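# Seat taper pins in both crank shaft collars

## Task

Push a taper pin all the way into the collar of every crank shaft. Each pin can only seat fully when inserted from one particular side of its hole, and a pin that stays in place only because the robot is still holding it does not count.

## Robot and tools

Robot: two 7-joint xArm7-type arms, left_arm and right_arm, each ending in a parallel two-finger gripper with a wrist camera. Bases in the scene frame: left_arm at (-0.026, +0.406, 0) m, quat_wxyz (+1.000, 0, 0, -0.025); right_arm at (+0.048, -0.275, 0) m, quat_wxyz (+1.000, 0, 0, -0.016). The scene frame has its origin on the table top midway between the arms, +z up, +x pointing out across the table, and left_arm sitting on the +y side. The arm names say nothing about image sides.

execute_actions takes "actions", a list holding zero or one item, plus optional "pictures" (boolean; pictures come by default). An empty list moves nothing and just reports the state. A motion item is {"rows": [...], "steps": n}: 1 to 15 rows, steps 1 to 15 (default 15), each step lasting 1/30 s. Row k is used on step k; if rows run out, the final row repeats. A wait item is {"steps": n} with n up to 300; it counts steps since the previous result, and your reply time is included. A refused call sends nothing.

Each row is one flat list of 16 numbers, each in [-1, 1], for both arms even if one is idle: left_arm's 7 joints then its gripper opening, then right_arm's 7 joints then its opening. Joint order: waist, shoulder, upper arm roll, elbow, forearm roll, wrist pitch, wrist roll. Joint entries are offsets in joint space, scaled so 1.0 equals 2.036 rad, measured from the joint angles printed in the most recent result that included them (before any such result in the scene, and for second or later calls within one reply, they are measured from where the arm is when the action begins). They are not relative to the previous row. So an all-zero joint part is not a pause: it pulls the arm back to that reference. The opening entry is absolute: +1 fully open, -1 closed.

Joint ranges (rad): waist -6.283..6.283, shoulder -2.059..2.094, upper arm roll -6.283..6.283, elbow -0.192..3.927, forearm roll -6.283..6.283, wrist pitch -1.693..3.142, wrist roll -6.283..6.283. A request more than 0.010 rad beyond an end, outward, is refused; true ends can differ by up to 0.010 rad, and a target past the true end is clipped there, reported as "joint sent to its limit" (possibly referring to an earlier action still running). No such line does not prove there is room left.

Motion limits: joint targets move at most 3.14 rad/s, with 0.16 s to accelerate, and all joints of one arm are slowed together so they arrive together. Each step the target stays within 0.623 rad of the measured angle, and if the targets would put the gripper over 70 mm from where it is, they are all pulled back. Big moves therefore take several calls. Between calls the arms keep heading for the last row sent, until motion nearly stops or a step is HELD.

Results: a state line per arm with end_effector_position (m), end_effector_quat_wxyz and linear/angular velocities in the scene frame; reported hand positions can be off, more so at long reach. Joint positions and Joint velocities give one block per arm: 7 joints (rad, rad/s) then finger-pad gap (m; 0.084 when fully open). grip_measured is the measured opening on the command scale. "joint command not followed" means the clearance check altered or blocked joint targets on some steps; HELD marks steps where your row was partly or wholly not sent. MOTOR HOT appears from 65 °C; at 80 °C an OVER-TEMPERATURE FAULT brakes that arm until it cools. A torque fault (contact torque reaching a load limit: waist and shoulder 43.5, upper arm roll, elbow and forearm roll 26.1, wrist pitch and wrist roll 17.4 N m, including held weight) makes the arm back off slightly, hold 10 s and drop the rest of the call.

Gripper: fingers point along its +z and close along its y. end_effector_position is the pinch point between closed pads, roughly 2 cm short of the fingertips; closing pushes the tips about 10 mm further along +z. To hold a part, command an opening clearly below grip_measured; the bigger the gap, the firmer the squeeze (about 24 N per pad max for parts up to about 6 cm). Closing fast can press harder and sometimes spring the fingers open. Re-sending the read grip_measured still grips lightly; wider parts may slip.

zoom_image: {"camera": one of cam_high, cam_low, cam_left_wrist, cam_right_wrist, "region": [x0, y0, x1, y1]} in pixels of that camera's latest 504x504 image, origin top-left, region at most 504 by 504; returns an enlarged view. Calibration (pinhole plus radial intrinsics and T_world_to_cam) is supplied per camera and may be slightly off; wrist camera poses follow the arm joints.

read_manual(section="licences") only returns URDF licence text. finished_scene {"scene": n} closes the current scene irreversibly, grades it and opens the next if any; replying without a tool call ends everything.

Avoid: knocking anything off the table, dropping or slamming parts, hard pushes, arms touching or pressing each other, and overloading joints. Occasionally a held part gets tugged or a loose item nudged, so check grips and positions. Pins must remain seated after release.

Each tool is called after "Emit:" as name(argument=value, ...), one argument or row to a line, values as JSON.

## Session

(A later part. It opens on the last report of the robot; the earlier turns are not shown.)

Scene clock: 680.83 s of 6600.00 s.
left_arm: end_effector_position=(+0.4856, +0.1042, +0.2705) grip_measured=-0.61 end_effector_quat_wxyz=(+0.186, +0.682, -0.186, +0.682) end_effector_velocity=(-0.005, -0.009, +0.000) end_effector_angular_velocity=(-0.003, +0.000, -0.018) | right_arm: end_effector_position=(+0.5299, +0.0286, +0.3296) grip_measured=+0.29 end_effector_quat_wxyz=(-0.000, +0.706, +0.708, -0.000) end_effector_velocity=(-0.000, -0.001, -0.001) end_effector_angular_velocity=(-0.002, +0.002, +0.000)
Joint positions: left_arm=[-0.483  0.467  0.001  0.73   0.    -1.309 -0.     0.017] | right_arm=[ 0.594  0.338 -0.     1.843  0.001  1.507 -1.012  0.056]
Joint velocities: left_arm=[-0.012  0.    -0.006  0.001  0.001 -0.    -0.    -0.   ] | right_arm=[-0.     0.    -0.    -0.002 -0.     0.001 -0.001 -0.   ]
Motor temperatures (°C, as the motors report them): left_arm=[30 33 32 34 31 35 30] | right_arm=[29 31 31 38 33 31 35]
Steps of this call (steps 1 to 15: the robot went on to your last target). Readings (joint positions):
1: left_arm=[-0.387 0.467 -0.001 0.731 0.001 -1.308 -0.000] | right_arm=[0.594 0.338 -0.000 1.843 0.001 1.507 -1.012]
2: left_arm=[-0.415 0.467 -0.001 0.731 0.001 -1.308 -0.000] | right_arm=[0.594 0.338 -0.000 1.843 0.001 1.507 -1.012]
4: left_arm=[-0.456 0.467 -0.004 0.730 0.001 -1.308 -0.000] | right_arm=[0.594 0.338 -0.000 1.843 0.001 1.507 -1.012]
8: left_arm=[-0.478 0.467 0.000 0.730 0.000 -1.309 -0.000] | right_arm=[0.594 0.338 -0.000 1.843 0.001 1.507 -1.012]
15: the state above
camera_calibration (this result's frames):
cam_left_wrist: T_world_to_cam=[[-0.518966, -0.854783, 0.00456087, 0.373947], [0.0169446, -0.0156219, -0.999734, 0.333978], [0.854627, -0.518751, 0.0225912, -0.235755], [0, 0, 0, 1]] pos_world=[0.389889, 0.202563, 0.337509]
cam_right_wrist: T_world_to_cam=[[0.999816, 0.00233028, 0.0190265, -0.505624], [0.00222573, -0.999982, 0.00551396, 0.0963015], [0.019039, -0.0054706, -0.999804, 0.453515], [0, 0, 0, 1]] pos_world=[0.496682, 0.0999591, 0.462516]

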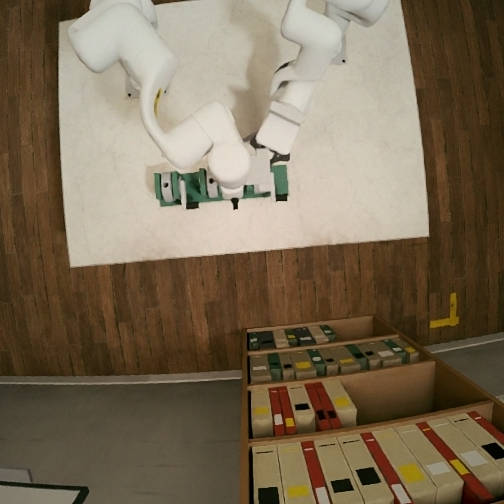

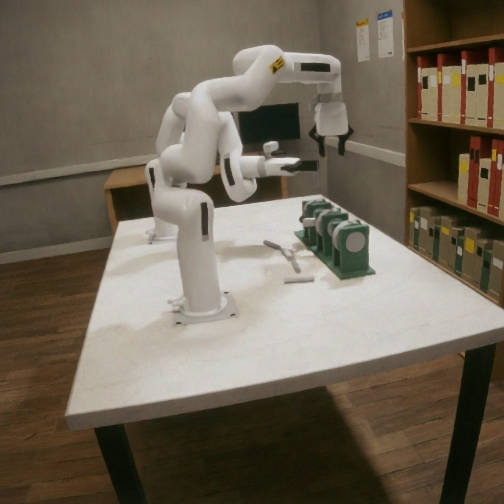

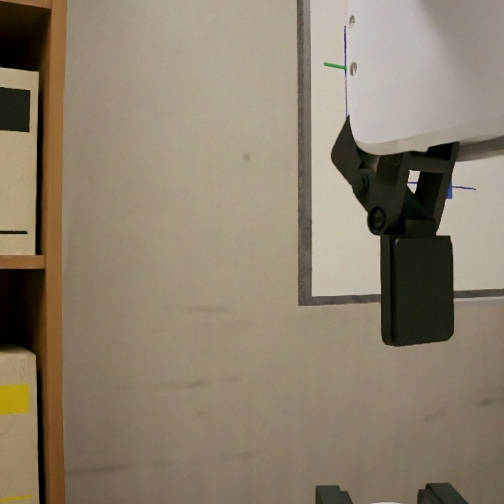

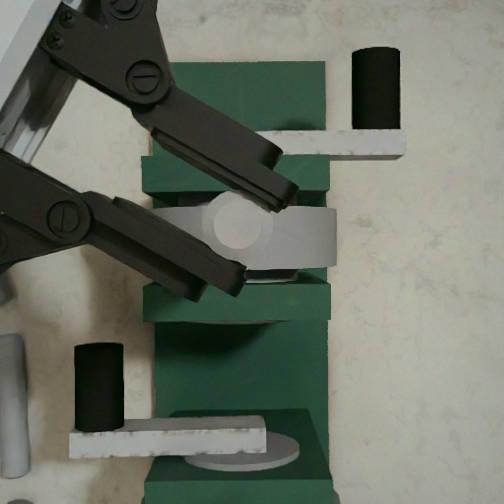

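Emit:
execute_actions(
  actions=[
    {"rows": [[-0.0011,0.022,-0.0005,0.0058,0,-0.0159,0,-0.85, 0,0,0,0,0,0,0,0.3],[-0.0011,0.022,-0.0005,0.0058,0,-0.0159,0,-0.85, 0,0,0,0,0,0,0,0.3],[-0.0011,0.022,-0.0005,0.0058,0,-0.0159,0,-0.85, 0,0,0,0,0,0,0,0.3],[-0.0011,0.044,-0.0005,0.0115,0,-0.0317,0,-0.85, 0,0,0,0,0,0,0,0.3],[-0.0011,0.044,-0.0005,0.0115,0,-0.0317,0,-0.85, 0,0,0,0,0,0,0,0.3],[-0.0011,0.044,-0.0005,0.0115,0,-0.0317,0,-0.85, 0,0,0,0,0,0,0,0.3],[-0.0011,0.0655,-0.0005,0.0173,0,-0.0476,0,-0.85, 0,0,0,0,0,0,0,0.3]], "steps": 15},
  ],
  pictures=false,
)

Emit:
execute_actions(
  actions=[
    {"steps": 8},
  ],
)

Scene clock: 706.83 s of 6600.00 s.
left_arm: end_effector_position=(+0.4838, +0.1031, +0.2306) grip_measured=-0.61 end_effector_quat_wxyz=(+0.187, +0.682, -0.187, +0.681) end_effector_velocity=(+0.001, -0.001, +0.005) end_effector_angular_velocity=(-0.016, -0.029, -0.001) | right_arm: end_effector_position=(+0.5299, +0.0286, +0.3296) grip_measured=+0.29 end_effector_quat_wxyz=(-0.000, +0.706, +0.708, -0.000) end_effector_velocity=(-0.000, -0.000, +0.001) end_effector_angular_velocity=(+0.000, -0.001, +0.003)
Joint positions: left_arm=[-0.485  0.598 -0.     0.765  0.    -1.403 -0.     0.017] | right_arm=[ 0.594  0.338 -0.     1.843  0.001  1.507 -1.012  0.056]
Joint velocities: left_arm=[-0.     0.019 -0.001  0.02   0.    -0.033  0.001 -0.   ] | right_arm=[ 0.    -0.002  0.    -0.    -0.001  0.001 -0.002  0.   ]
Motor temperatures (°C, as the motors report them): left_arm=[30 33 32 34 31 35 30] | right_arm=[29 31 31 39 33 31 35]
Steps of this call (steps 1 to 15: the robot went on to your last target; steps 16 to 90: nothing new was sent; then 22.50 s passed at rest; steps 91 to 105: all 15 steps of this action). Readings (joint positions):
91: left_arm=[-0.485 0.468 -0.000 0.731 0.000 -1.309 -0.000] | right_arm=[0.594 0.338 -0.000 1.843 0.001 1.507 -1.012]
92: left_arm=[-0.485 0.472 -0.000 0.733 0.000 -1.314 -0.000] | right_arm=[0.594 0.338 -0.000 1.843 0.001 1.507 -1.012]
94: left_arm=[-0.485 0.494 -0.000 0.739 0.000 -1.329 -0.000] | right_arm=[0.594 0.338 -0.000 1.843 0.001 1.507 -1.012]
98: left_arm=[-0.485 0.549 -0.000 0.751 0.000 -1.367 -0.000] | right_arm=[0.594 0.338 -0.000 1.843 0.001 1.507 -1.012]
105: the state above

Scene clock: 707.10 s of 6600.00 s.
left_arm: end_effector_position=(+0.4837, +0.1031, +0.2301) grip_measured=-0.61 end_effector_quat_wxyz=(+0.188, +0.682, -0.187, +0.682) end_effector_velocity=(-0.000, +0.000, -0.003) end_effector_angular_velocity=(+0.002, +0.005, +0.000) | right_arm: end_effector_position=(+0.5299, +0.0286, +0.3296) grip_measured=+0.29 end_effector_quat_wxyz=(-0.000, +0.706, +0.708, -0.000) end_effector_velocity=(-0.000, +0.000, +0.001) end_effector_angular_velocity=(+0.001, -0.002, -0.000)
Joint positions: left_arm=[-0.485  0.6   -0.     0.766  0.    -1.405 -0.     0.017] | right_arm=[ 0.594  0.338 -0.     1.843  0.001  1.507 -1.012  0.056]
Joint velocities: left_arm=[ 0.     0.005 -0.    -0.001 -0.    -0.001 -0.001  0.   ] | right_arm=[ 0.    -0.001  0.     0.    -0.    -0.001  0.001 -0.   ]
Motor temperatures (°C, as the motors report them): left_arm=[30 33 32 34 31 35 30] | right_arm=[29 31 31 39 33 31 35]
Steps of this call (steps 1 to 8: the robot went on to your last target). Readings (joint positions):
1: left_arm=[-0.485 0.598 -0.000 0.765 0.000 -1.404 -0.000] | right_arm=[0.594 0.338 -0.000 1.843 0.001 1.507 -1.012]
2: left_arm=[-0.485 0.599 -0.000 0.765 0.000 -1.404 -0.000] | right_arm=[0.594 0.338 -0.000 1.843 0.001 1.507 -1.012]
4: left_arm=[-0.485 0.599 -0.000 0.766 0.000 -1.405 -0.000] | right_arm=[0.594 0.338 -0.000 1.843 0.001 1.507 -1.012]
8: the state above
camera_calibration (this result's frames):
cam_left_wrist: T_world_to_cam=[[-0.521635, -0.853154, 0.00511073, 0.373254], [0.0160318, -0.0157911, -0.999747, 0.294055], [0.853018, -0.521421, 0.0219148, -0.232614], [0, 0, 0, 1]] pos_world=[0.388412, 0.201797, 0.297171]
cam_right_wrist: T_world_to_cam=[[0.999816, 0.00233009, 0.0190264, -0.505624], [0.00222554, -0.999982, 0.00551406, 0.0963015], [0.0190389, -0.00547071, -0.999804, 0.453515], [0, 0, 0, 1]] pos_world=[0.496682, 0.099959, 0.462516]

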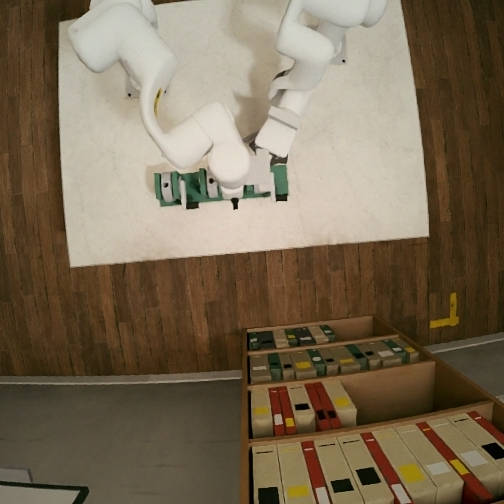

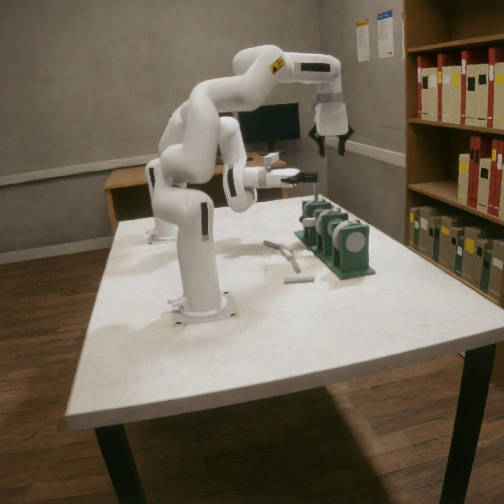

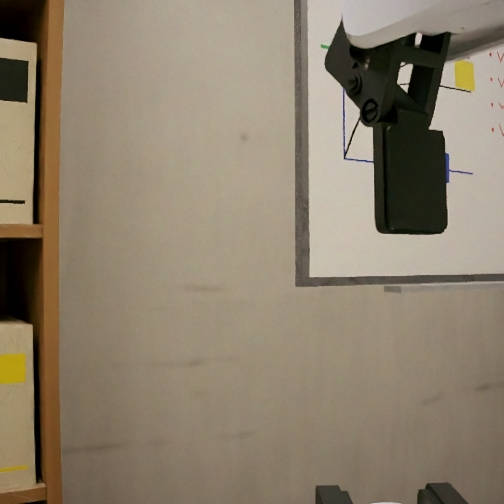

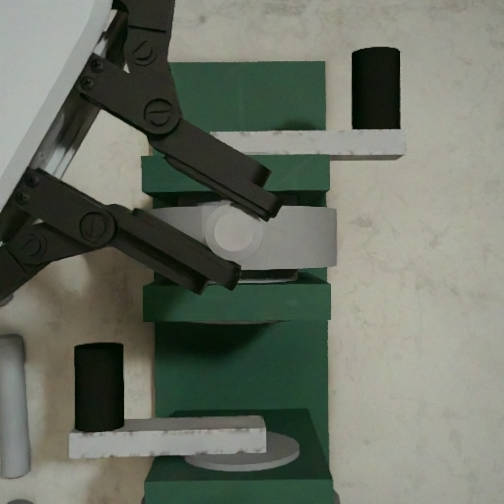

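Emit:
zoom_image(
  camera="cam_right_wrist",
  region=[170, 160, 310, 300],
)

Emit:
zoom_image(
  camera="cam_low",
  region=[270, 150, 370, 250],
)

Region (170, 160, 310, 300) of cam_right_wrist's 504x504 image, scaled by 3.600, with more detail than that image has.

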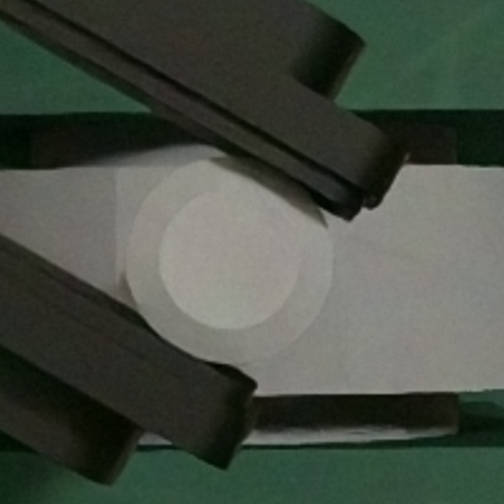

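Region (270, 150, 370, 250) of cam_low's 504x504 image, scaled by 5.040, with more detail than that image has.

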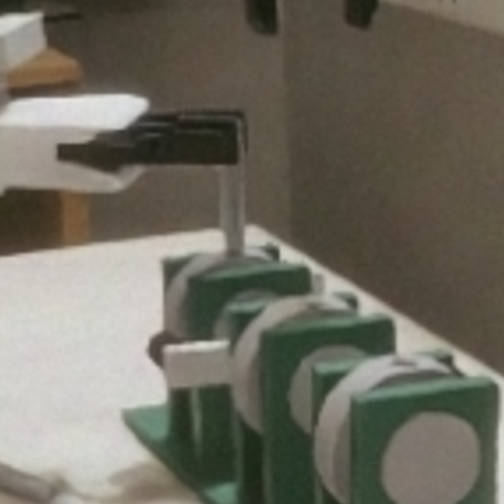

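Emit:
execute_actions(
  actions=[
    {"rows": [[0,0.0125,0,0.0048,0,-0.0078,0,-0.85, 0,0,0,0,0,0,0,0.3],[0,0.0125,0,0.0048,0,-0.0078,0,-0.85, 0,0,0,0,0,0,0,0.3],[0,0.0125,0,0.0048,0,-0.0078,0,-0.85, 0,0,0,0,0,0,0,0.3],[0,0.0125,0,0.0048,0,-0.0078,0,-0.85, 0,0,0,0,0,0,0,0.3],[0,0.025,0,0.0096,0,-0.0155,0,-0.85, 0,0,0,0,0,0,0,0.3],[0,0.025,0,0.0096,0,-0.0155,0,-0.85, 0,0,0,0,0,0,0,0.3],[0,0.025,0,0.0096,0,-0.0155,0,-0.85, 0,0,0,0,0,0,0,0.3],[0,0.025,0,0.0096,0,-0.0155,0,-0.85, 0,0,0,0,0,0,0,0.3],[0,0.0375,0,0.0143,0,-0.0233,0,-0.85, 0,0,0,0,0,0,0,0.3],[0,0.0375,0,0.0143,0,-0.0233,0,-0.85, 0,0,0,0,0,0,0,0.3],[0,0.0375,0,0.0143,0,-0.0233,0,-0.85, 0,0,0,0,0,0,0,0.3],[0,0.0375,0,0.0143,0,-0.0233,0,-0.85, 0,0,0,0,0,0,0,0.3],[0,0.0501,0,0.0191,0,-0.0311,0,-0.85, 0,0,0,0,0,0,0,0.3]], "steps": 15},
  ],
  pictures=false,
)

Emit:
execute_actions(
  actions=[
    {"steps": 8},
  ],
)

Scene clock: 723.70 s of 6600.00 s.
left_arm: end_effector_position=(+0.4837, +0.1030, +0.2053) grip_measured=-0.61 end_effector_quat_wxyz=(+0.188, +0.682, -0.187, +0.682) end_effector_velocity=(-0.003, -0.000, -0.075) end_effector_angular_velocity=(+0.012, +0.024, -0.003) | right_arm: end_effector_position=(+0.5299, +0.0286, +0.3296) grip_measured=+0.29 end_effector_quat_wxyz=(-0.000, +0.706, +0.708, -0.000) end_effector_velocity=(-0.000, -0.000, +0.001) end_effector_angular_velocity=(+0.000, -0.001, +0.000)
Joint positions: left_arm=[-0.486  0.685 -0.001  0.799  0.    -1.458 -0.     0.017] | right_arm=[ 0.594  0.338 -0.     1.843  0.001  1.507 -1.012  0.056]
Joint velocities: left_arm=[-0.001  0.225 -0.002  0.078  0.001 -0.119 -0.    -0.   ] | right_arm=[-0.    -0.002  0.    -0.    -0.001  0.    -0.    -0.   ]
Motor temperatures (°C, as the motors report them): left_arm=[30 33 32 34 31 35 30] | right_arm=[29 31 31 39 33 31 35]
Steps of this call (steps 1 to 15: the robot went on to your last target; steps 16 to 90: nothing new was sent; then 13.10 s passed at rest; steps 91 to 105: all 15 steps of this action). Readings (joint positions):
91: left_arm=[-0.485 0.601 -0.000 0.766 0.000 -1.406 -0.000] | right_arm=[0.594 0.338 -0.000 1.843 0.001 1.507 -1.012]
92: left_arm=[-0.485 0.605 -0.000 0.768 0.000 -1.410 -0.000] | right_arm=[0.594 0.338 -0.000 1.843 0.001 1.507 -1.012]
94: left_arm=[-0.486 0.617 -0.001 0.773 0.000 -1.417 -0.000] | right_arm=[0.594 0.338 -0.000 1.843 0.001 1.507 -1.012]
98: left_arm=[-0.486 0.641 -0.001 0.781 0.000 -1.430 -0.000] | right_arm=[0.594 0.338 -0.000 1.843 0.001 1.507 -1.012]
105: the state above

Scene clock: 723.97 s of 6600.00 s.
left_arm: end_effector_position=(+0.4834, +0.1031, +0.2005) grip_measured=-0.61 end_effector_quat_wxyz=(+0.188, +0.682, -0.187, +0.682) end_effector_velocity=(-0.000, +0.000, -0.001) end_effector_angular_velocity=(-0.002, -0.002, +0.000) | right_arm: end_effector_position=(+0.5299, +0.0286, +0.3296) grip_measured=+0.29 end_effector_quat_wxyz=(-0.000, +0.706, +0.708, -0.000) end_effector_velocity=(-0.000, -0.000, +0.000) end_effector_angular_velocity=(-0.000, +0.000, +0.001)
Joint positions: left_arm=[-0.486  0.701 -0.001  0.804  0.    -1.468 -0.     0.017] | right_arm=[ 0.594  0.338 -0.     1.843  0.001  1.507 -1.012  0.056]
Joint velocities: left_arm=[ 0.     0.007 -0.     0.003 -0.    -0.006 -0.     0.   ] | right_arm=[-0.    -0.    -0.     0.     0.     0.001 -0.001  0.   ]
Motor temperatures (°C, as the motors report them): left_arm=[30 33 32 34 31 35 30] | right_arm=[29 31 31 39 33 31 35]
Steps of this call (steps 1 to 8: the robot went on to your last target). Readings (joint positions):
1: left_arm=[-0.486 0.692 -0.001 0.800 0.000 -1.461 -0.000] | right_arm=[0.594 0.338 -0.000 1.843 0.001 1.507 -1.012]
2: left_arm=[-0.486 0.696 -0.001 0.801 0.000 -1.464 -0.000] | right_arm=[0.594 0.338 -0.000 1.843 0.001 1.507 -1.012]
4: left_arm=[-0.486 0.699 -0.001 0.803 0.000 -1.466 -0.000] | right_arm=[0.594 0.338 -0.000 1.843 0.001 1.507 -1.012]
8: the state above
camera_calibration (this result's frames):
cam_left_wrist: T_world_to_cam=[[-0.521913, -0.852982, 0.00530018, 0.373302], [0.0164975, -0.0163063, -0.999731, 0.264313], [0.852839, -0.521685, 0.0225825, -0.231772], [0, 0, 0, 1]] pos_world=[0.388135, 0.201818, 0.267498]
cam_right_wrist: T_world_to_cam=[[0.999816, 0.00232994, 0.0190265, -0.505624], [0.00222539, -0.999982, 0.00551408, 0.0963016], [0.019039, -0.00547073, -0.999804, 0.453515], [0, 0, 0, 1]] pos_world=[0.496682, 0.099959, 0.462516]

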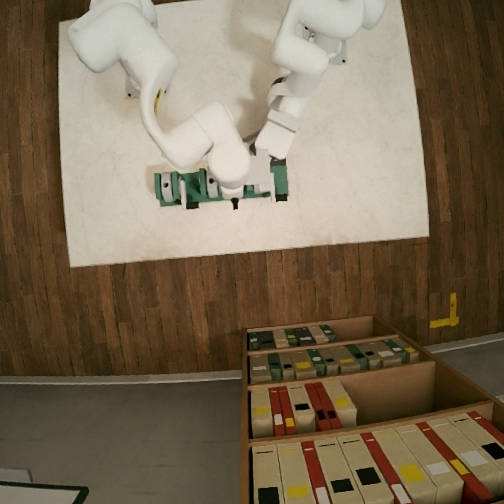

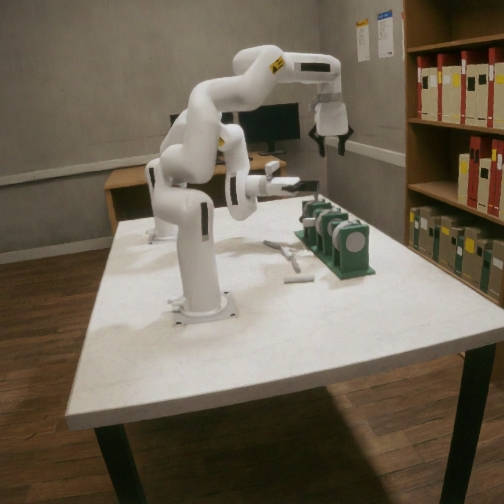

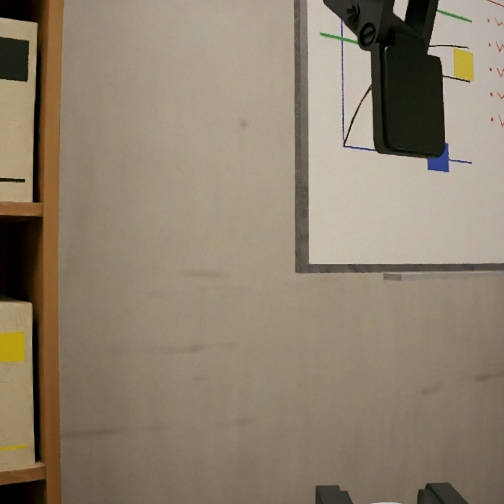

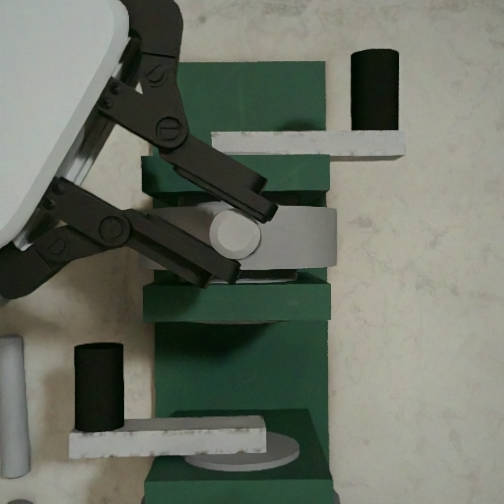

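Emit:
zoom_image(
  camera="cam_low",
  region=[270, 150, 370, 250],
)

Emit:
zoom_image(
  camera="cam_right_wrist",
  region=[170, 160, 310, 300],
)

Region (270, 150, 370, 250) of cam_low's 504x504 image, scaled by 5.040, with more detail than that image has.

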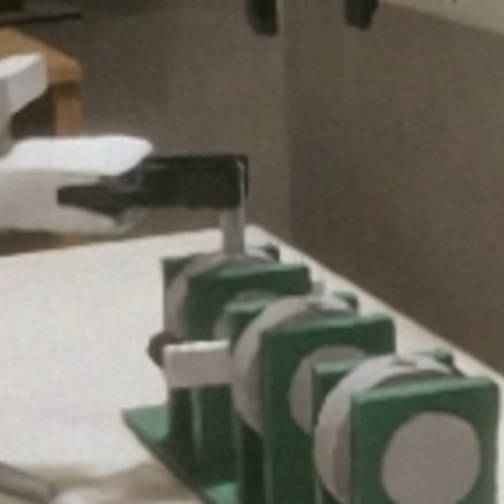

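Region (170, 160, 310, 300) of cam_right_wrist's 504x504 image, scaled by 3.600, with more detail than that image has.

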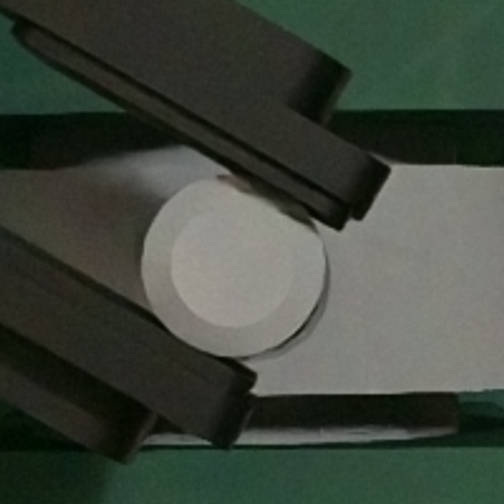

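Emit:
execute_actions(
  actions=[],
)

Scene clock: 742.43 s of 6600.00 s.
left_arm: end_effector_position=(+0.4835, +0.1033, +0.2001) grip_measured=-0.61 end_effector_quat_wxyz=(+0.188, +0.682, -0.187, +0.682) end_effector_velocity=(+0.000, -0.000, +0.001) end_effector_angular_velocity=(-0.000, -0.001, +0.000) | right_arm: end_effector_position=(+0.5299, +0.0286, +0.3296) grip_measured=+0.29 end_effector_quat_wxyz=(-0.000, +0.706, +0.708, -0.000) end_effector_velocity=(+0.000, -0.001, -0.000) end_effector_angular_velocity=(-0.001, +0.000, -0.002)
Joint positions: left_arm=[-0.485  0.702 -0.     0.805  0.    -1.469 -0.     0.017] | right_arm=[ 0.594  0.338 -0.     1.843  0.001  1.507 -1.012  0.056]
Joint velocities: left_arm=[-0.    -0.001 -0.     0.    -0.     0.001  0.    -0.   ] | right_arm=[-0.001 -0.001  0.    -0.001 -0.001 -0.     0.001  0.   ]
Motor temperatures (°C, as the motors report them): left_arm=[30 33 32 34 31 35 30] | right_arm=[29 31 31 39 33 31 35]
Steps of this call (steps 1 to 30: the robot went on to your last target; steps 31 to 90: nothing new was sent; then 15.47 s passed at rest). Readings (joint positions):
1: left_arm=[-0.486 0.701 -0.001 0.804 0.000 -1.468 -0.000] | right_arm=[0.594 0.338 -0.000 1.843 0.001 1.507 -1.012]
2: left_arm=[-0.486 0.701 -0.001 0.804 0.000 -1.469 -0.000] | right_arm=[0.594 0.338 -0.000 1.843 0.001 1.507 -1.012]
4: left_arm=[-0.486 0.702 -0.001 0.805 0.000 -1.469 -0.000] | right_arm=[0.594 0.338 -0.000 1.843 0.001 1.507 -1.012]
8: left_arm=[-0.486 0.702 -0.001 0.805 0.000 -1.469 -0.000] | right_arm=[0.594 0.338 -0.000 1.843 0.001 1.507 -1.012]
90: the state above
All arms were judged still, so your last target was given up. Only a new action makes them travel on or press farther. Fingers that are still opening or closing keep moving.
camera_calibration (this result's frames):
cam_left_wrist: T_world_to_cam=[[-0.521621, -0.853162, 0.00516753, 0.37339], [0.0161775, -0.0159463, -0.999742, 0.263972], [0.853024, -0.521403, 0.0221199, -0.231736], [0, 0, 0, 1]] pos_world=[0.388174, 0.201943, 0.267101]
cam_right_wrist: T_world_to_cam=[[0.999816, 0.00233005, 0.0190261, -0.505624], [0.0022255, -0.999982, 0.00551414, 0.0963015], [0.0190387, -0.00547079, -0.999804, 0.453516], [0, 0, 0, 1]] pos_world=[0.496682, 0.099959, 0.462516]

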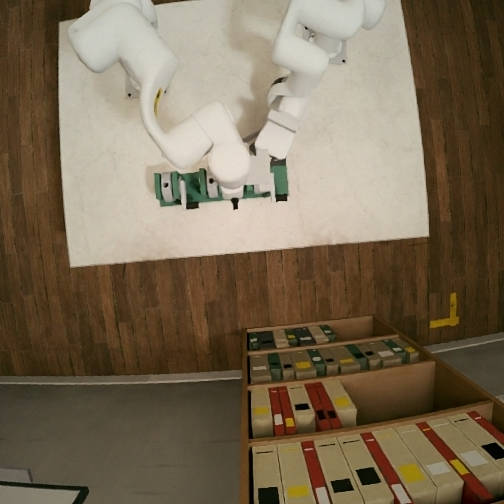

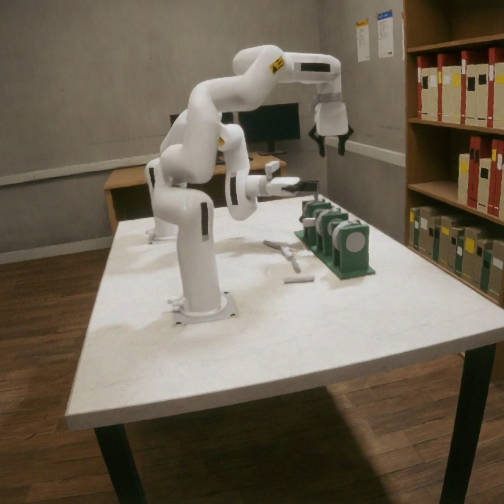

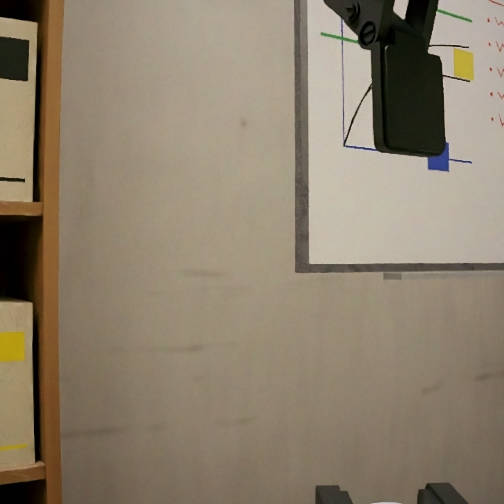

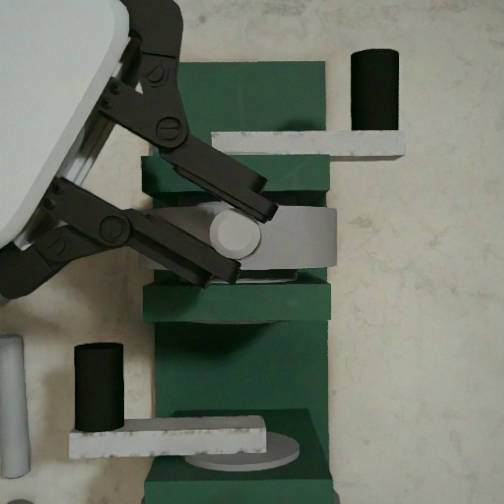

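Emit:
execute_actions(
  actions=[
    {"rows":[[0,0,0,0,0,0,0,-0.5,0,0,0,0,0,0,0,0.3],[0,0,0,0,0,0,0,-0.4,0,0,0,0,0,0,0,0.3],[0,0,0,0,0,0,0,-0.2,0,0,0,0,0,0,0,0.3],[0,0,0,0,0,0,0,0.0,0,0,0,0,0,0,0,0.3],[0,0,0,0,0,0,0,0.2,0,0,0,0,0,0,0,0.3]],"steps":15},
  ],
)

Scene clock: 745.97 s of 6600.00 s.
left_arm: end_effector_position=(+0.4836, +0.1034, +0.2001) grip_measured=+0.19 end_effector_quat_wxyz=(+0.187, +0.682, -0.187, +0.682) end_effector_velocity=(-0.000, -0.001, +0.000) end_effector_angular_velocity=(-0.001, -0.001, -0.002) | right_arm: end_effector_position=(+0.5299, +0.0286, +0.3296) grip_measured=+0.29 end_effector_quat_wxyz=(-0.000, +0.706, +0.708, -0.000) end_effector_velocity=(-0.000, -0.000, -0.001) end_effector_angular_velocity=(-0.002, +0.003, +0.001)
Joint positions: left_arm=[-0.485  0.702 -0.     0.805  0.    -1.469 -0.     0.052] | right_arm=[ 0.594  0.338 -0.     1.843  0.001  1.507 -1.012  0.056]
Joint velocities: left_arm=[-0.     0.001 -0.001  0.001  0.001 -0.001  0.     0.   ] | right_arm=[ 0.     0.002 -0.    -0.001  0.     0.001 -0.002  0.   ]
Motor temperatures (°C, as the motors report them): left_arm=[30 33 32 34 31 35 30] | right_arm=[29 31 31 39 33 31 35]
Steps of this call (steps 1 to 90: nothing new was sent; then 0.03 s passed at rest; steps 91 to 105: all 15 steps of this action). Readings (joint positions):
91: left_arm=[-0.485 0.702 -0.000 0.805 0.000 -1.469 -0.000] | right_arm=[0.594 0.338 -0.000 1.843 0.001 1.507 -1.012]
92: left_arm=[-0.485 0.702 -0.000 0.804 0.000 -1.469 -0.000] | right_arm=[0.594 0.338 -0.000 1.843 0.001 1.507 -1.012]
94: left_arm=[-0.485 0.702 0.001 0.804 -0.000 -1.469 -0.000] | right_arm=[0.594 0.338 -0.000 1.843 0.001 1.507 -1.012]
98: left_arm=[-0.485 0.702 0.000 0.804 0.000 -1.469 -0.000] | right_arm=[0.594 0.338 -0.000 1.843 0.001 1.507 -1.012]
105: the state above
camera_calibration (this result's frames):
cam_left_wrist: T_world_to_cam=[[-0.521448, -0.853268, 0.00509664, 0.37344], [0.0162372, -0.0158944, -0.999742, 0.263948], [0.853129, -0.52123, 0.0221427, -0.231806], [0, 0, 0, 1]] pos_world=[0.388204, 0.202015, 0.26711]
cam_right_wrist: T_world_to_cam=[[0.999816, 0.00232992, 0.0190261, -0.505624], [0.00222537, -0.999982, 0.00551429, 0.0963015], [0.0190386, -0.00547094, -0.999804, 0.453516], [0, 0, 0, 1]] pos_world=[0.496682, 0.099959, 0.462516]

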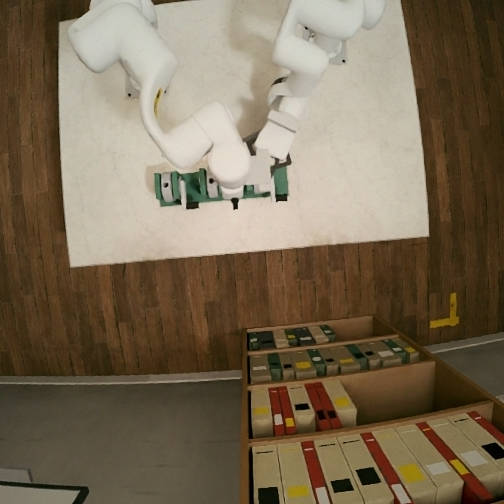

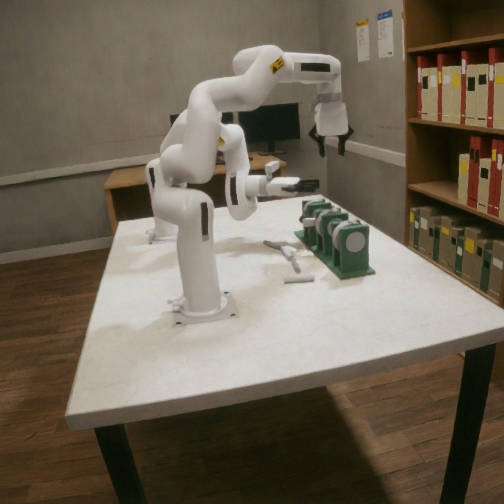

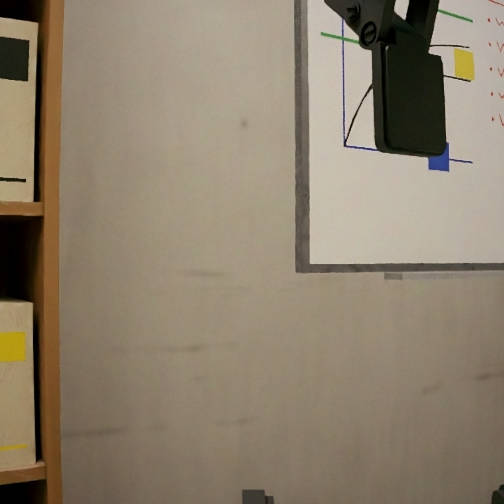

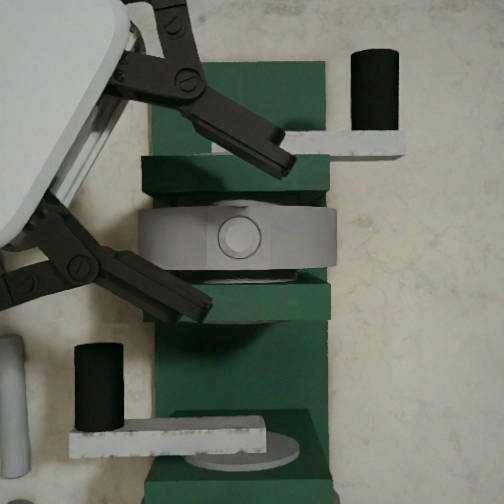

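Emit:
execute_actions(
  actions=[
    {"rows":[[0,-0.1876,0,-0.196,0,-0.008,0,0.2,-0.067,-0.3269,0,-0.305,0,0.0209,-0.0653,0.3]],"steps":15},
  ],
)

Emit:
execute_actions(
  actions=[
    {"steps":15},
  ],
)

Scene clock: 770.57 s of 6600.00 s.
left_arm: end_effector_position=(+0.4061, +0.1493, +0.2685) grip_measured=+0.19 end_effector_quat_wxyz=(+0.187, +0.682, -0.187, +0.682) end_effector_velocity=(-0.024, +0.015, +0.005) end_effector_angular_velocity=(+0.012, +0.019, +0.002) | right_arm: end_effector_position=(+0.4197, -0.0953, +0.3813) grip_measured=+0.29 end_effector_quat_wxyz=(+0.000, +0.707, +0.707, +0.001) end_effector_velocity=(-0.302, -0.266, +0.026) end_effector_angular_velocity=(+0.008, -0.013, -0.014)
Joint positions: left_arm=[-0.485  0.33  -0.     0.416  0.    -1.485 -0.     0.052] | right_arm=[ 0.482 -0.206 -0.001  1.338  0.     1.542 -1.121  0.056]
Joint velocities: left_arm=[ 0.001 -0.088  0.001 -0.109  0.     0.001 -0.    -0.   ] | right_arm=[-0.26  -1.291 -0.003 -1.187  0.     0.089 -0.249 -0.   ]
Motor temperatures (°C, as the motors report them): left_arm=[30 33 32 34 31 35 30] | right_arm=[29 31 31 39 33 31 35]
Steps of this call (steps 1 to 15: the robot went on to your last target; steps 16 to 90: nothing new was sent; then 21.10 s passed at rest; steps 91 to 105: all 15 steps of this action). Readings (joint positions):
91: left_arm=[-0.485 0.702 -0.000 0.804 0.000 -1.469 -0.000] | right_arm=[0.593 0.337 -0.000 1.843 0.001 1.507 -1.013]
92: left_arm=[-0.485 0.697 -0.000 0.798 0.000 -1.469 -0.000] | right_arm=[0.592 0.332 0.000 1.836 0.001 1.507 -1.014]
94: left_arm=[-0.485 0.653 -0.000 0.749 0.000 -1.470 -0.000] | right_arm=[0.583 0.288 0.002 1.785 0.001 1.510 -1.025]
98: left_arm=[-0.485 0.469 -0.000 0.562 0.000 -1.479 -0.000] | right_arm=[0.545 0.109 -0.001 1.626 0.000 1.521 -1.059]
105: the state above
camera_calibration (this result's frames):
cam_left_wrist: T_world_to_cam=[[-0.521514, -0.853228, 0.0049851, 0.371975], [0.0159163, -0.0155696, -0.999752, 0.334455], [0.853094, -0.521305, 0.0217, -0.143189], [0, 0, 0, 1]] pos_world=[0.31082, 0.247941, 0.335625]
cam_right_wrist: T_world_to_cam=[[0.999769, -0.00152296, 0.0214292, -0.397486], [-0.00161187, -0.99999, 0.00413252, -0.0255886], [0.0214227, -0.0041661, -0.999762, 0.505683], [0, 0, 0, 1]] pos_world=[0.38652, -0.024087, 0.514186]

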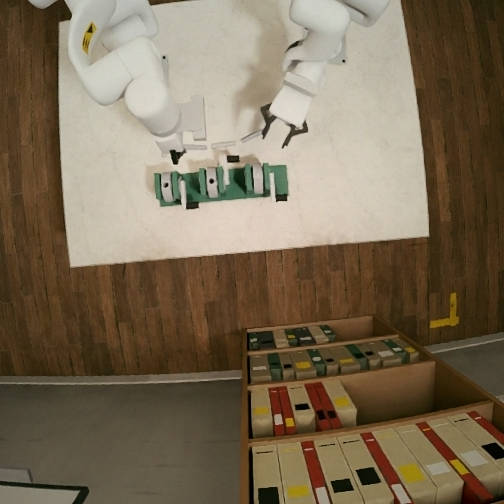

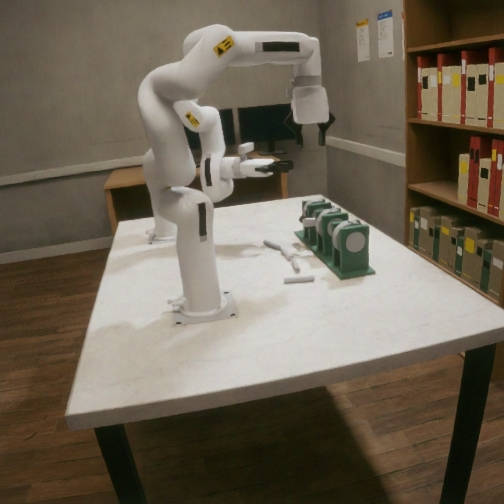

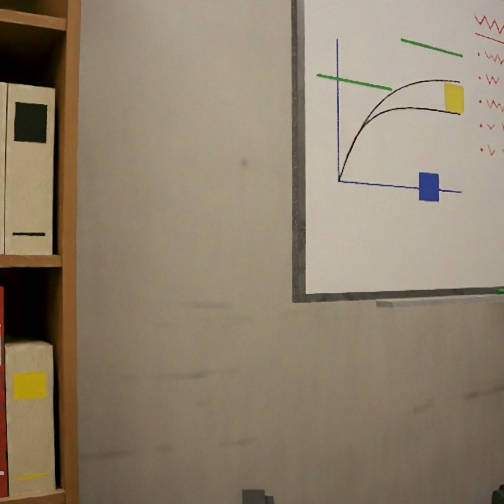

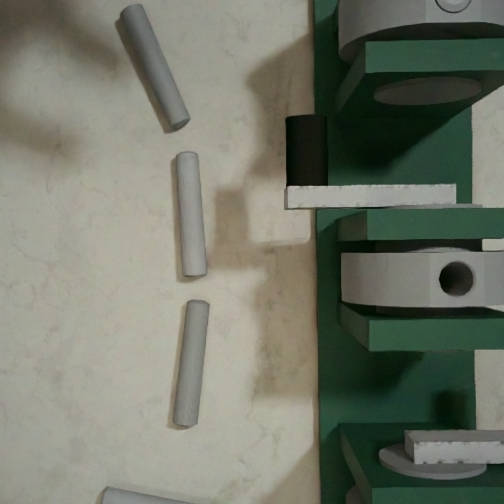

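Scene clock: 771.07 s of 6600.00 s.
left_arm: end_effector_position=(+0.4037, +0.1508, +0.2697) grip_measured=+0.19 end_effector_quat_wxyz=(+0.187, +0.682, -0.187, +0.682) end_effector_velocity=(-0.000, -0.000, +0.000) end_effector_angular_velocity=(+0.000, -0.001, -0.000) | right_arm: end_effector_position=(+0.3906, -0.1192, +0.3801) grip_measured=+0.29 end_effector_quat_wxyz=(-0.000, +0.707, +0.707, +0.000) end_effector_velocity=(-0.001, -0.003, +0.002) end_effector_angular_velocity=(+0.003, -0.006, -0.001)
Joint positions: left_arm=[-0.485  0.321 -0.     0.406  0.    -1.485 -0.     0.052] | right_arm=[ 0.457 -0.326  0.     1.223  0.001  1.549 -1.145  0.056]
Joint velocities: left_arm=[-0.    -0.001 -0.    -0.     0.    -0.     0.001 -0.   ] | right_arm=[-0.003 -0.011 -0.002 -0.005 -0.001  0.    -0.003 -0.   ]
Motor temperatures (°C, as the motors report them): left_arm=[30 33 32 34 31 35 30] | right_arm=[29 31 31 39 33 31 35]
Steps of this call (steps 1 to 15: the robot went on to your last target). Readings (joint positions):
1: left_arm=[-0.485 0.328 -0.000 0.413 0.000 -1.485 -0.000] | right_arm=[0.474 -0.245 -0.001 1.302 0.000 1.544 -1.128]
2: left_arm=[-0.485 0.326 -0.000 0.411 0.000 -1.485 -0.000] | right_arm=[0.468 -0.275 -0.001 1.276 0.000 1.546 -1.134]
4: left_arm=[-0.485 0.324 -0.000 0.409 0.000 -1.485 -0.000] | right_arm=[0.462 -0.305 -0.001 1.248 0.000 1.548 -1.140]
8: left_arm=[-0.485 0.322 -0.000 0.407 0.000 -1.485 -0.000] | right_arm=[0.459 -0.320 0.001 1.227 0.001 1.549 -1.144]
15: the state above
camera_calibration (this result's frames):
cam_left_wrist: T_world_to_cam=[[-0.521497, -0.853238, 0.00498579, 0.371937], [0.015426, -0.0152703, -0.999764, 0.335819], [0.853114, -0.521297, 0.0211255, -0.140245], [0, 0, 0, 1]] pos_world=[0.308428, 0.24937, 0.336848]
cam_right_wrist: T_world_to_cam=[[0.999797, -0.000732866, 0.0201163, -0.367792], [-0.000831198, -0.999988, 0.00488027, -0.0501108], [0.0201124, -0.004896, -0.999786, 0.505424], [0, 0, 0, 1]] pos_world=[0.357511, -0.0479052, 0.512959]

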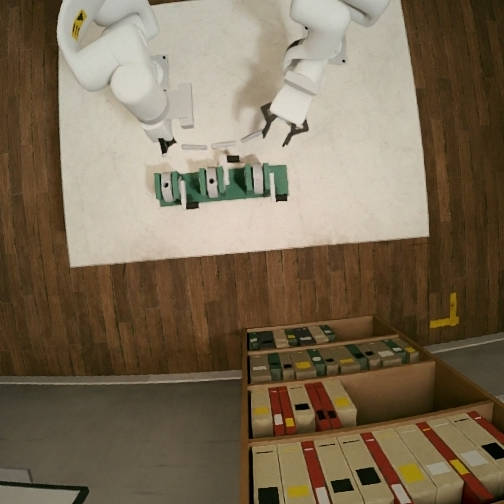

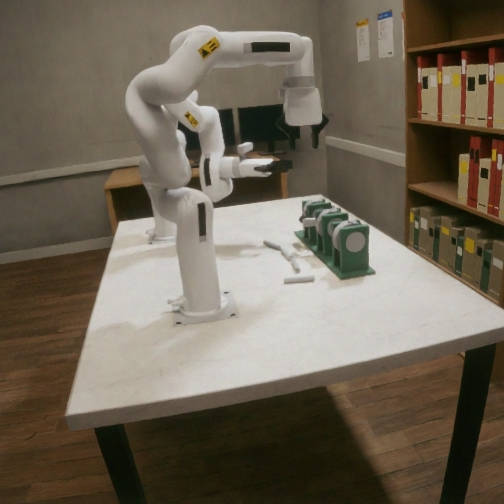

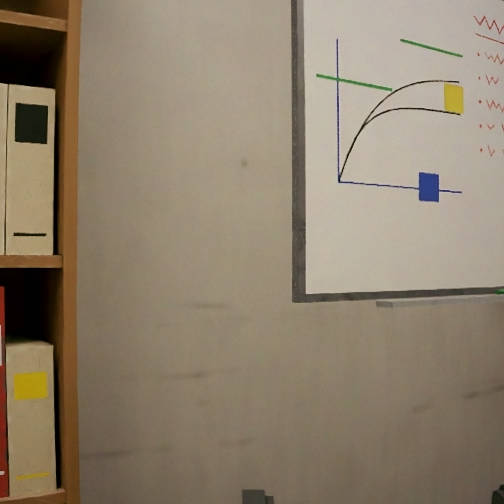

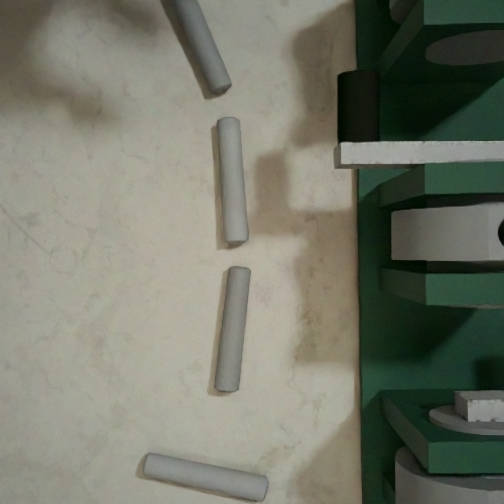

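Emit:
zoom_image(
  camera="cam_right_wrist",
  region=[120, 100, 340, 504],
)

Emit:
zoom_image(
  camera="cam_high",
  region=[140, 120, 300, 220],
)

Region (120, 100, 340, 504) of cam_right_wrist's 504x504 image, scaled by 1.248, with more detail than that image has; it fills the left 274 columns of this view, and the rest is white.

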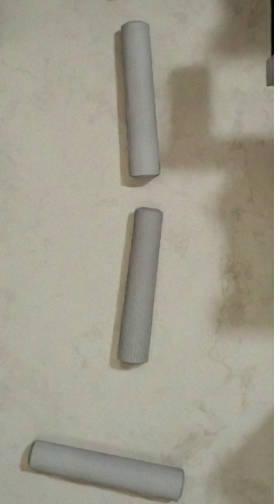

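Region (140, 120, 300, 220) of cam_high's 504x504 image, scaled by 3.150, with more detail than that image has; it fills the top 315 rows of this view, and the rest is white.

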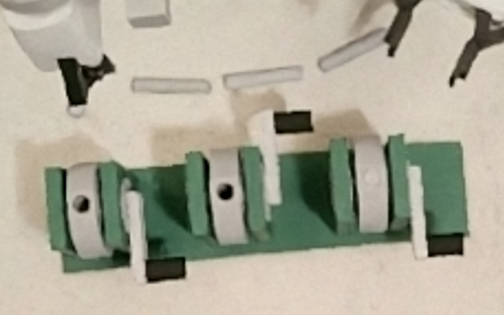

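Emit:
zoom_image(
  camera="cam_right_wrist",
  region=[130, 250, 290, 504],
)

Emit:
zoom_image(
  camera="cam_right_wrist",
  region=[170, 100, 300, 260],
)

Region (130, 250, 290, 504) of cam_right_wrist's 504x504 image, scaled by 1.984, with more detail than that image has; it fills the left 317 columns of this view, and the rest is white.

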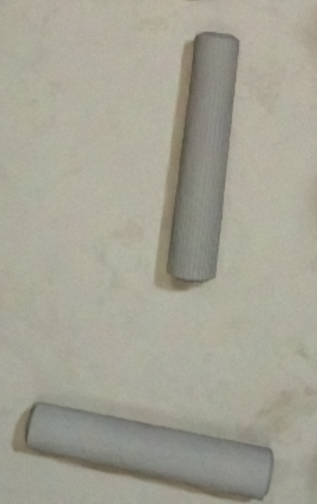

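Region (170, 100, 300, 260) of cam_right_wrist's 504x504 image, scaled by 3.150, with more detail than that image has; it fills the left 410 columns of this view, and the rest is white.

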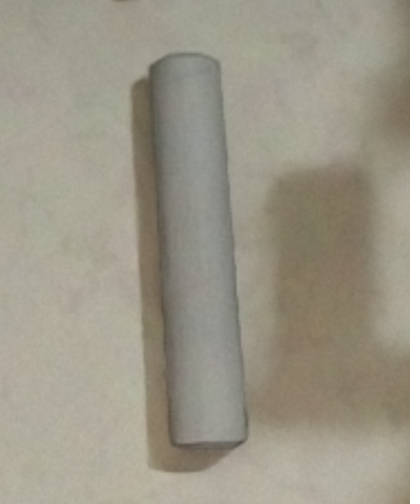

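Emit:
execute_actions(
  actions=[
    {"rows":[[-0.081,-0.247,0,0.2844,0,1.3026,0.3143,0.2,-0.0528,0.2125,0,0.1541,0,-0.0583,-0.0532,0.3]],"steps":15},
  ],
  pictures=false,
)

Emit:
execute_actions(
  actions=[
    {"steps":30},
  ],
  pictures=false,
)

action 0: every number in an action must lie in [-1, 1]

Scene clock: 811.17 s of 6600.00 s.
left_arm: end_effector_position=(+0.4037, +0.1508, +0.2698) grip_measured=+0.19 end_effector_quat_wxyz=(+0.187, +0.682, -0.187, +0.682) end_effector_velocity=(+0.000, -0.000, +0.001) end_effector_angular_velocity=(+0.000, -0.002, +0.000) | right_arm: end_effector_position=(+0.3904, -0.1196, +0.3804) grip_measured=+0.29 end_effector_quat_wxyz=(-0.000, +0.707, +0.707, +0.001) end_effector_velocity=(+0.000, -0.000, -0.001) end_effector_angular_velocity=(-0.000, +0.001, -0.000)
Joint positions: left_arm=[-0.485  0.32  -0.     0.406  0.    -1.485 -0.     0.052] | right_arm=[ 0.457 -0.328 -0.     1.223  0.001  1.549 -1.145  0.056]
Joint velocities: left_arm=[ 0.    -0.001 -0.     0.002 -0.     0.001  0.001 -0.   ] | right_arm=[-0.     0.001 -0.001 -0.001  0.     0.    -0.001 -0.   ]
Motor temperatures (°C, as the motors report them): left_arm=[30 32 32 34 31 35 30] | right_arm=[29 30 31 39 33 31 35]
Steps of this call (steps 1 to 15: the robot went on to your last target; steps 16 to 90: nothing new was sent; then 37.10 s passed at rest). Readings (joint positions):
1: left_arm=[-0.485 0.321 -0.000 0.406 0.000 -1.485 -0.000] | right_arm=[0.457 -0.327 0.000 1.223 0.001 1.549 -1.145]
2: left_arm=[-0.485 0.320 -0.000 0.406 0.000 -1.485 -0.000] | right_arm=[0.457 -0.327 0.000 1.223 0.001 1.549 -1.145]
4: left_arm=[-0.485 0.320 -0.000 0.406 0.000 -1.485 -0.000] | right_arm=[0.457 -0.327 0.000 1.223 0.001 1.549 -1.145]
8: left_arm=[-0.485 0.320 -0.000 0.406 0.000 -1.485 -0.000] | right_arm=[0.457 -0.328 -0.000 1.223 0.001 1.549 -1.145]
90: the state above
All arms were judged still, so your last target was given up. Only a new action makes them travel on or press farther. Fingers that are still opening or closing keep moving.

Emit:
execute_actions(
  actions=[
    {"rows":[[-0.04,-0.1235,0,0.1422,0,0.6513,0.157,0.2,-0.0528,0.2125,0,0.1541,0,-0.0583,-0.0532,0.3]],"steps":15},
  ],
  pictures=false,
)

Emit:
execute_actions(
  actions=[
    {"rows":[[-0.06,-0.16,0,0.17,0,0.75,0.18,0.2,0,0,0,0,0,0,0,0.3]],"steps":15},
  ],
  pictures=false,
)

Emit:
execute_actions(
  actions=[
    {"steps":20},
  ],
  pictures=false,
)

Scene clock: 818.17 s of 6600.00 s.
left_arm: end_effector_position=(+0.4574, +0.0678, +0.2674) grip_measured=+0.19 end_effector_quat_wxyz=(+0.086, +0.764, -0.368, +0.523) end_effector_velocity=(-0.062, -0.005, -0.466) end_effector_angular_velocity=(+1.521, +1.720, -0.192) | right_arm: end_effector_position=(+0.5256, -0.1163, +0.3305) grip_measured=+0.29 end_effector_quat_wxyz=(-0.002, +0.708, +0.706, -0.003) end_effector_velocity=(+0.067, +0.009, -0.003) end_effector_angular_velocity=(+0.026, -0.067, +0.031)
Joint positions: left_arm=[-0.559  0.092 -0.001  0.668  0.    -0.541  0.286  0.052] | right_arm=[ 0.353  0.09  -0.002  1.519  0.     1.436 -1.249  0.056]
Joint velocities: left_arm=[-0.071 -0.206  0.004  0.229 -0.     2.716  0.288 -0.   ] | right_arm=[-0.044  0.168  0.018  0.183  0.002 -0.057 -0.058  0.   ]
Motor temperatures (°C, as the motors report them): left_arm=[30 32 32 34 31 35 30] | right_arm=[29 30 31 39 33 31 35]
Steps of this call (steps 1 to 90: nothing new was sent; then 3.50 s passed at rest; steps 91 to 105: all 15 steps of this action). Readings (joint positions):
91: left_arm=[-0.485 0.320 -0.000 0.406 0.000 -1.484 0.000] | right_arm=[0.457 -0.327 -0.000 1.223 0.001 1.549 -1.146]
92: left_arm=[-0.486 0.318 -0.000 0.408 0.000 -1.478 0.003] | right_arm=[0.456 -0.323 0.000 1.227 0.001 1.548 -1.147]
94: left_arm=[-0.492 0.300 0.000 0.428 0.000 -1.427 0.029] | right_arm=[0.444 -0.278 0.001 1.265 0.001 1.535 -1.160]
98: left_arm=[-0.520 0.213 -0.000 0.530 0.000 -1.190 0.136] | right_arm=[0.402 -0.106 -0.000 1.383 0.001 1.488 -1.201]
105: the state above

Scene clock: 818.67 s of 6600.00 s.
left_arm: end_effector_position=(+0.3952, +0.0401, +0.3471) grip_measured=+0.19 end_effector_quat_wxyz=(+0.019, +0.748, -0.575, +0.331) end_effector_velocity=(-0.330, +0.162, -0.112) end_effector_angular_velocity=(+1.477, +1.267, -0.518) | right_arm: end_effector_position=(+0.5255, -0.1163, +0.3308) grip_measured=+0.29 end_effector_quat_wxyz=(-0.002, +0.708, +0.707, -0.003) end_effector_velocity=(+0.000, -0.000, -0.002) end_effector_angular_velocity=(-0.000, +0.002, -0.000)
Joint positions: left_arm=[-0.663 -0.187 -0.002  0.965  0.     0.476  0.596  0.052] | right_arm=[ 0.353  0.089 -0.002  1.519  0.     1.436 -1.249  0.056]
Joint velocities: left_arm=[-0.16  -0.437 -0.01   0.452  0.     2.813  0.449  0.   ] | right_arm=[-0.     0.003 -0.    -0.     0.    -0.001 -0.    -0.   ]
Motor temperatures (°C, as the motors report them): left_arm=[30 32 32 34 31 35 30] | right_arm=[29 30 31 39 33 31 35]
Steps of this call (steps 1 to 15: all 15 steps of this action). Readings (joint positions):
1: left_arm=[-0.561 0.086 -0.001 0.675 0.000 -0.454 0.295] | right_arm=[0.352 0.094 -0.001 1.524 0.000 1.435 -1.250]
2: left_arm=[-0.564 0.080 -0.000 0.681 0.000 -0.375 0.305] | right_arm=[0.353 0.093 -0.001 1.525 0.000 1.435 -1.250]
4: left_arm=[-0.576 0.051 0.001 0.711 -0.000 -0.261 0.346] | right_arm=[0.354 0.089 -0.001 1.522 0.000 1.436 -1.249]
8: left_arm=[-0.608 -0.038 -0.001 0.808 0.000 -0.100 0.436] | right_arm=[0.354 0.088 -0.001 1.520 0.000 1.436 -1.249]
15: the state above

Scene clock: 819.33 s of 6600.00 s.
left_arm: end_effector_position=(+0.3244, +0.0909, +0.3060) grip_measured=+0.19 end_effector_quat_wxyz=(+0.005, +0.763, -0.633, +0.131) end_effector_velocity=(-0.001, -0.000, +0.002) end_effector_angular_velocity=(+0.000, -0.001, -0.003) | right_arm: end_effector_position=(+0.5256, -0.1163, +0.3305) grip_measured=+0.29 end_effector_quat_wxyz=(-0.002, +0.708, +0.706, -0.003) end_effector_velocity=(-0.000, -0.000, -0.001) end_effector_angular_velocity=(-0.001, +0.001, -0.001)
Joint positions: left_arm=[-0.681 -0.234 -0.001  1.014  0.     0.985  0.653  0.052] | right_arm=[ 0.353  0.09  -0.002  1.519  0.     1.436 -1.249  0.056]
Joint velocities: left_arm=[-0.001 -0.002 -0.     0.002 -0.     0.004  0.002 -0.   ] | right_arm=[ 0.     0.001 -0.    -0.001 -0.    -0.001  0.001 -0.   ]
Motor temperatures (°C, as the motors report them): left_arm=[30 32 32 34 31 35 30] | right_arm=[29 30 31 39 33 31 35]
Steps of this call (steps 1 to 20: the robot went on to your last target). Readings (joint positions):
1: left_arm=[-0.668 -0.199 -0.002 0.977 0.000 0.567 0.609] | right_arm=[0.353 0.090 -0.002 1.519 0.000 1.436 -1.249]
2: left_arm=[-0.671 -0.207 -0.002 0.986 0.000 0.653 0.619] | right_arm=[0.353 0.090 -0.002 1.519 0.000 1.436 -1.249]
4: left_arm=[-0.675 -0.218 -0.001 0.996 0.000 0.803 0.634] | right_arm=[0.353 0.090 -0.002 1.519 0.000 1.436 -1.249]
8: left_arm=[-0.680 -0.229 -0.001 1.008 0.000 0.946 0.649] | right_arm=[0.353 0.090 -0.002 1.519 0.000 1.436 -1.249]
20: the state above


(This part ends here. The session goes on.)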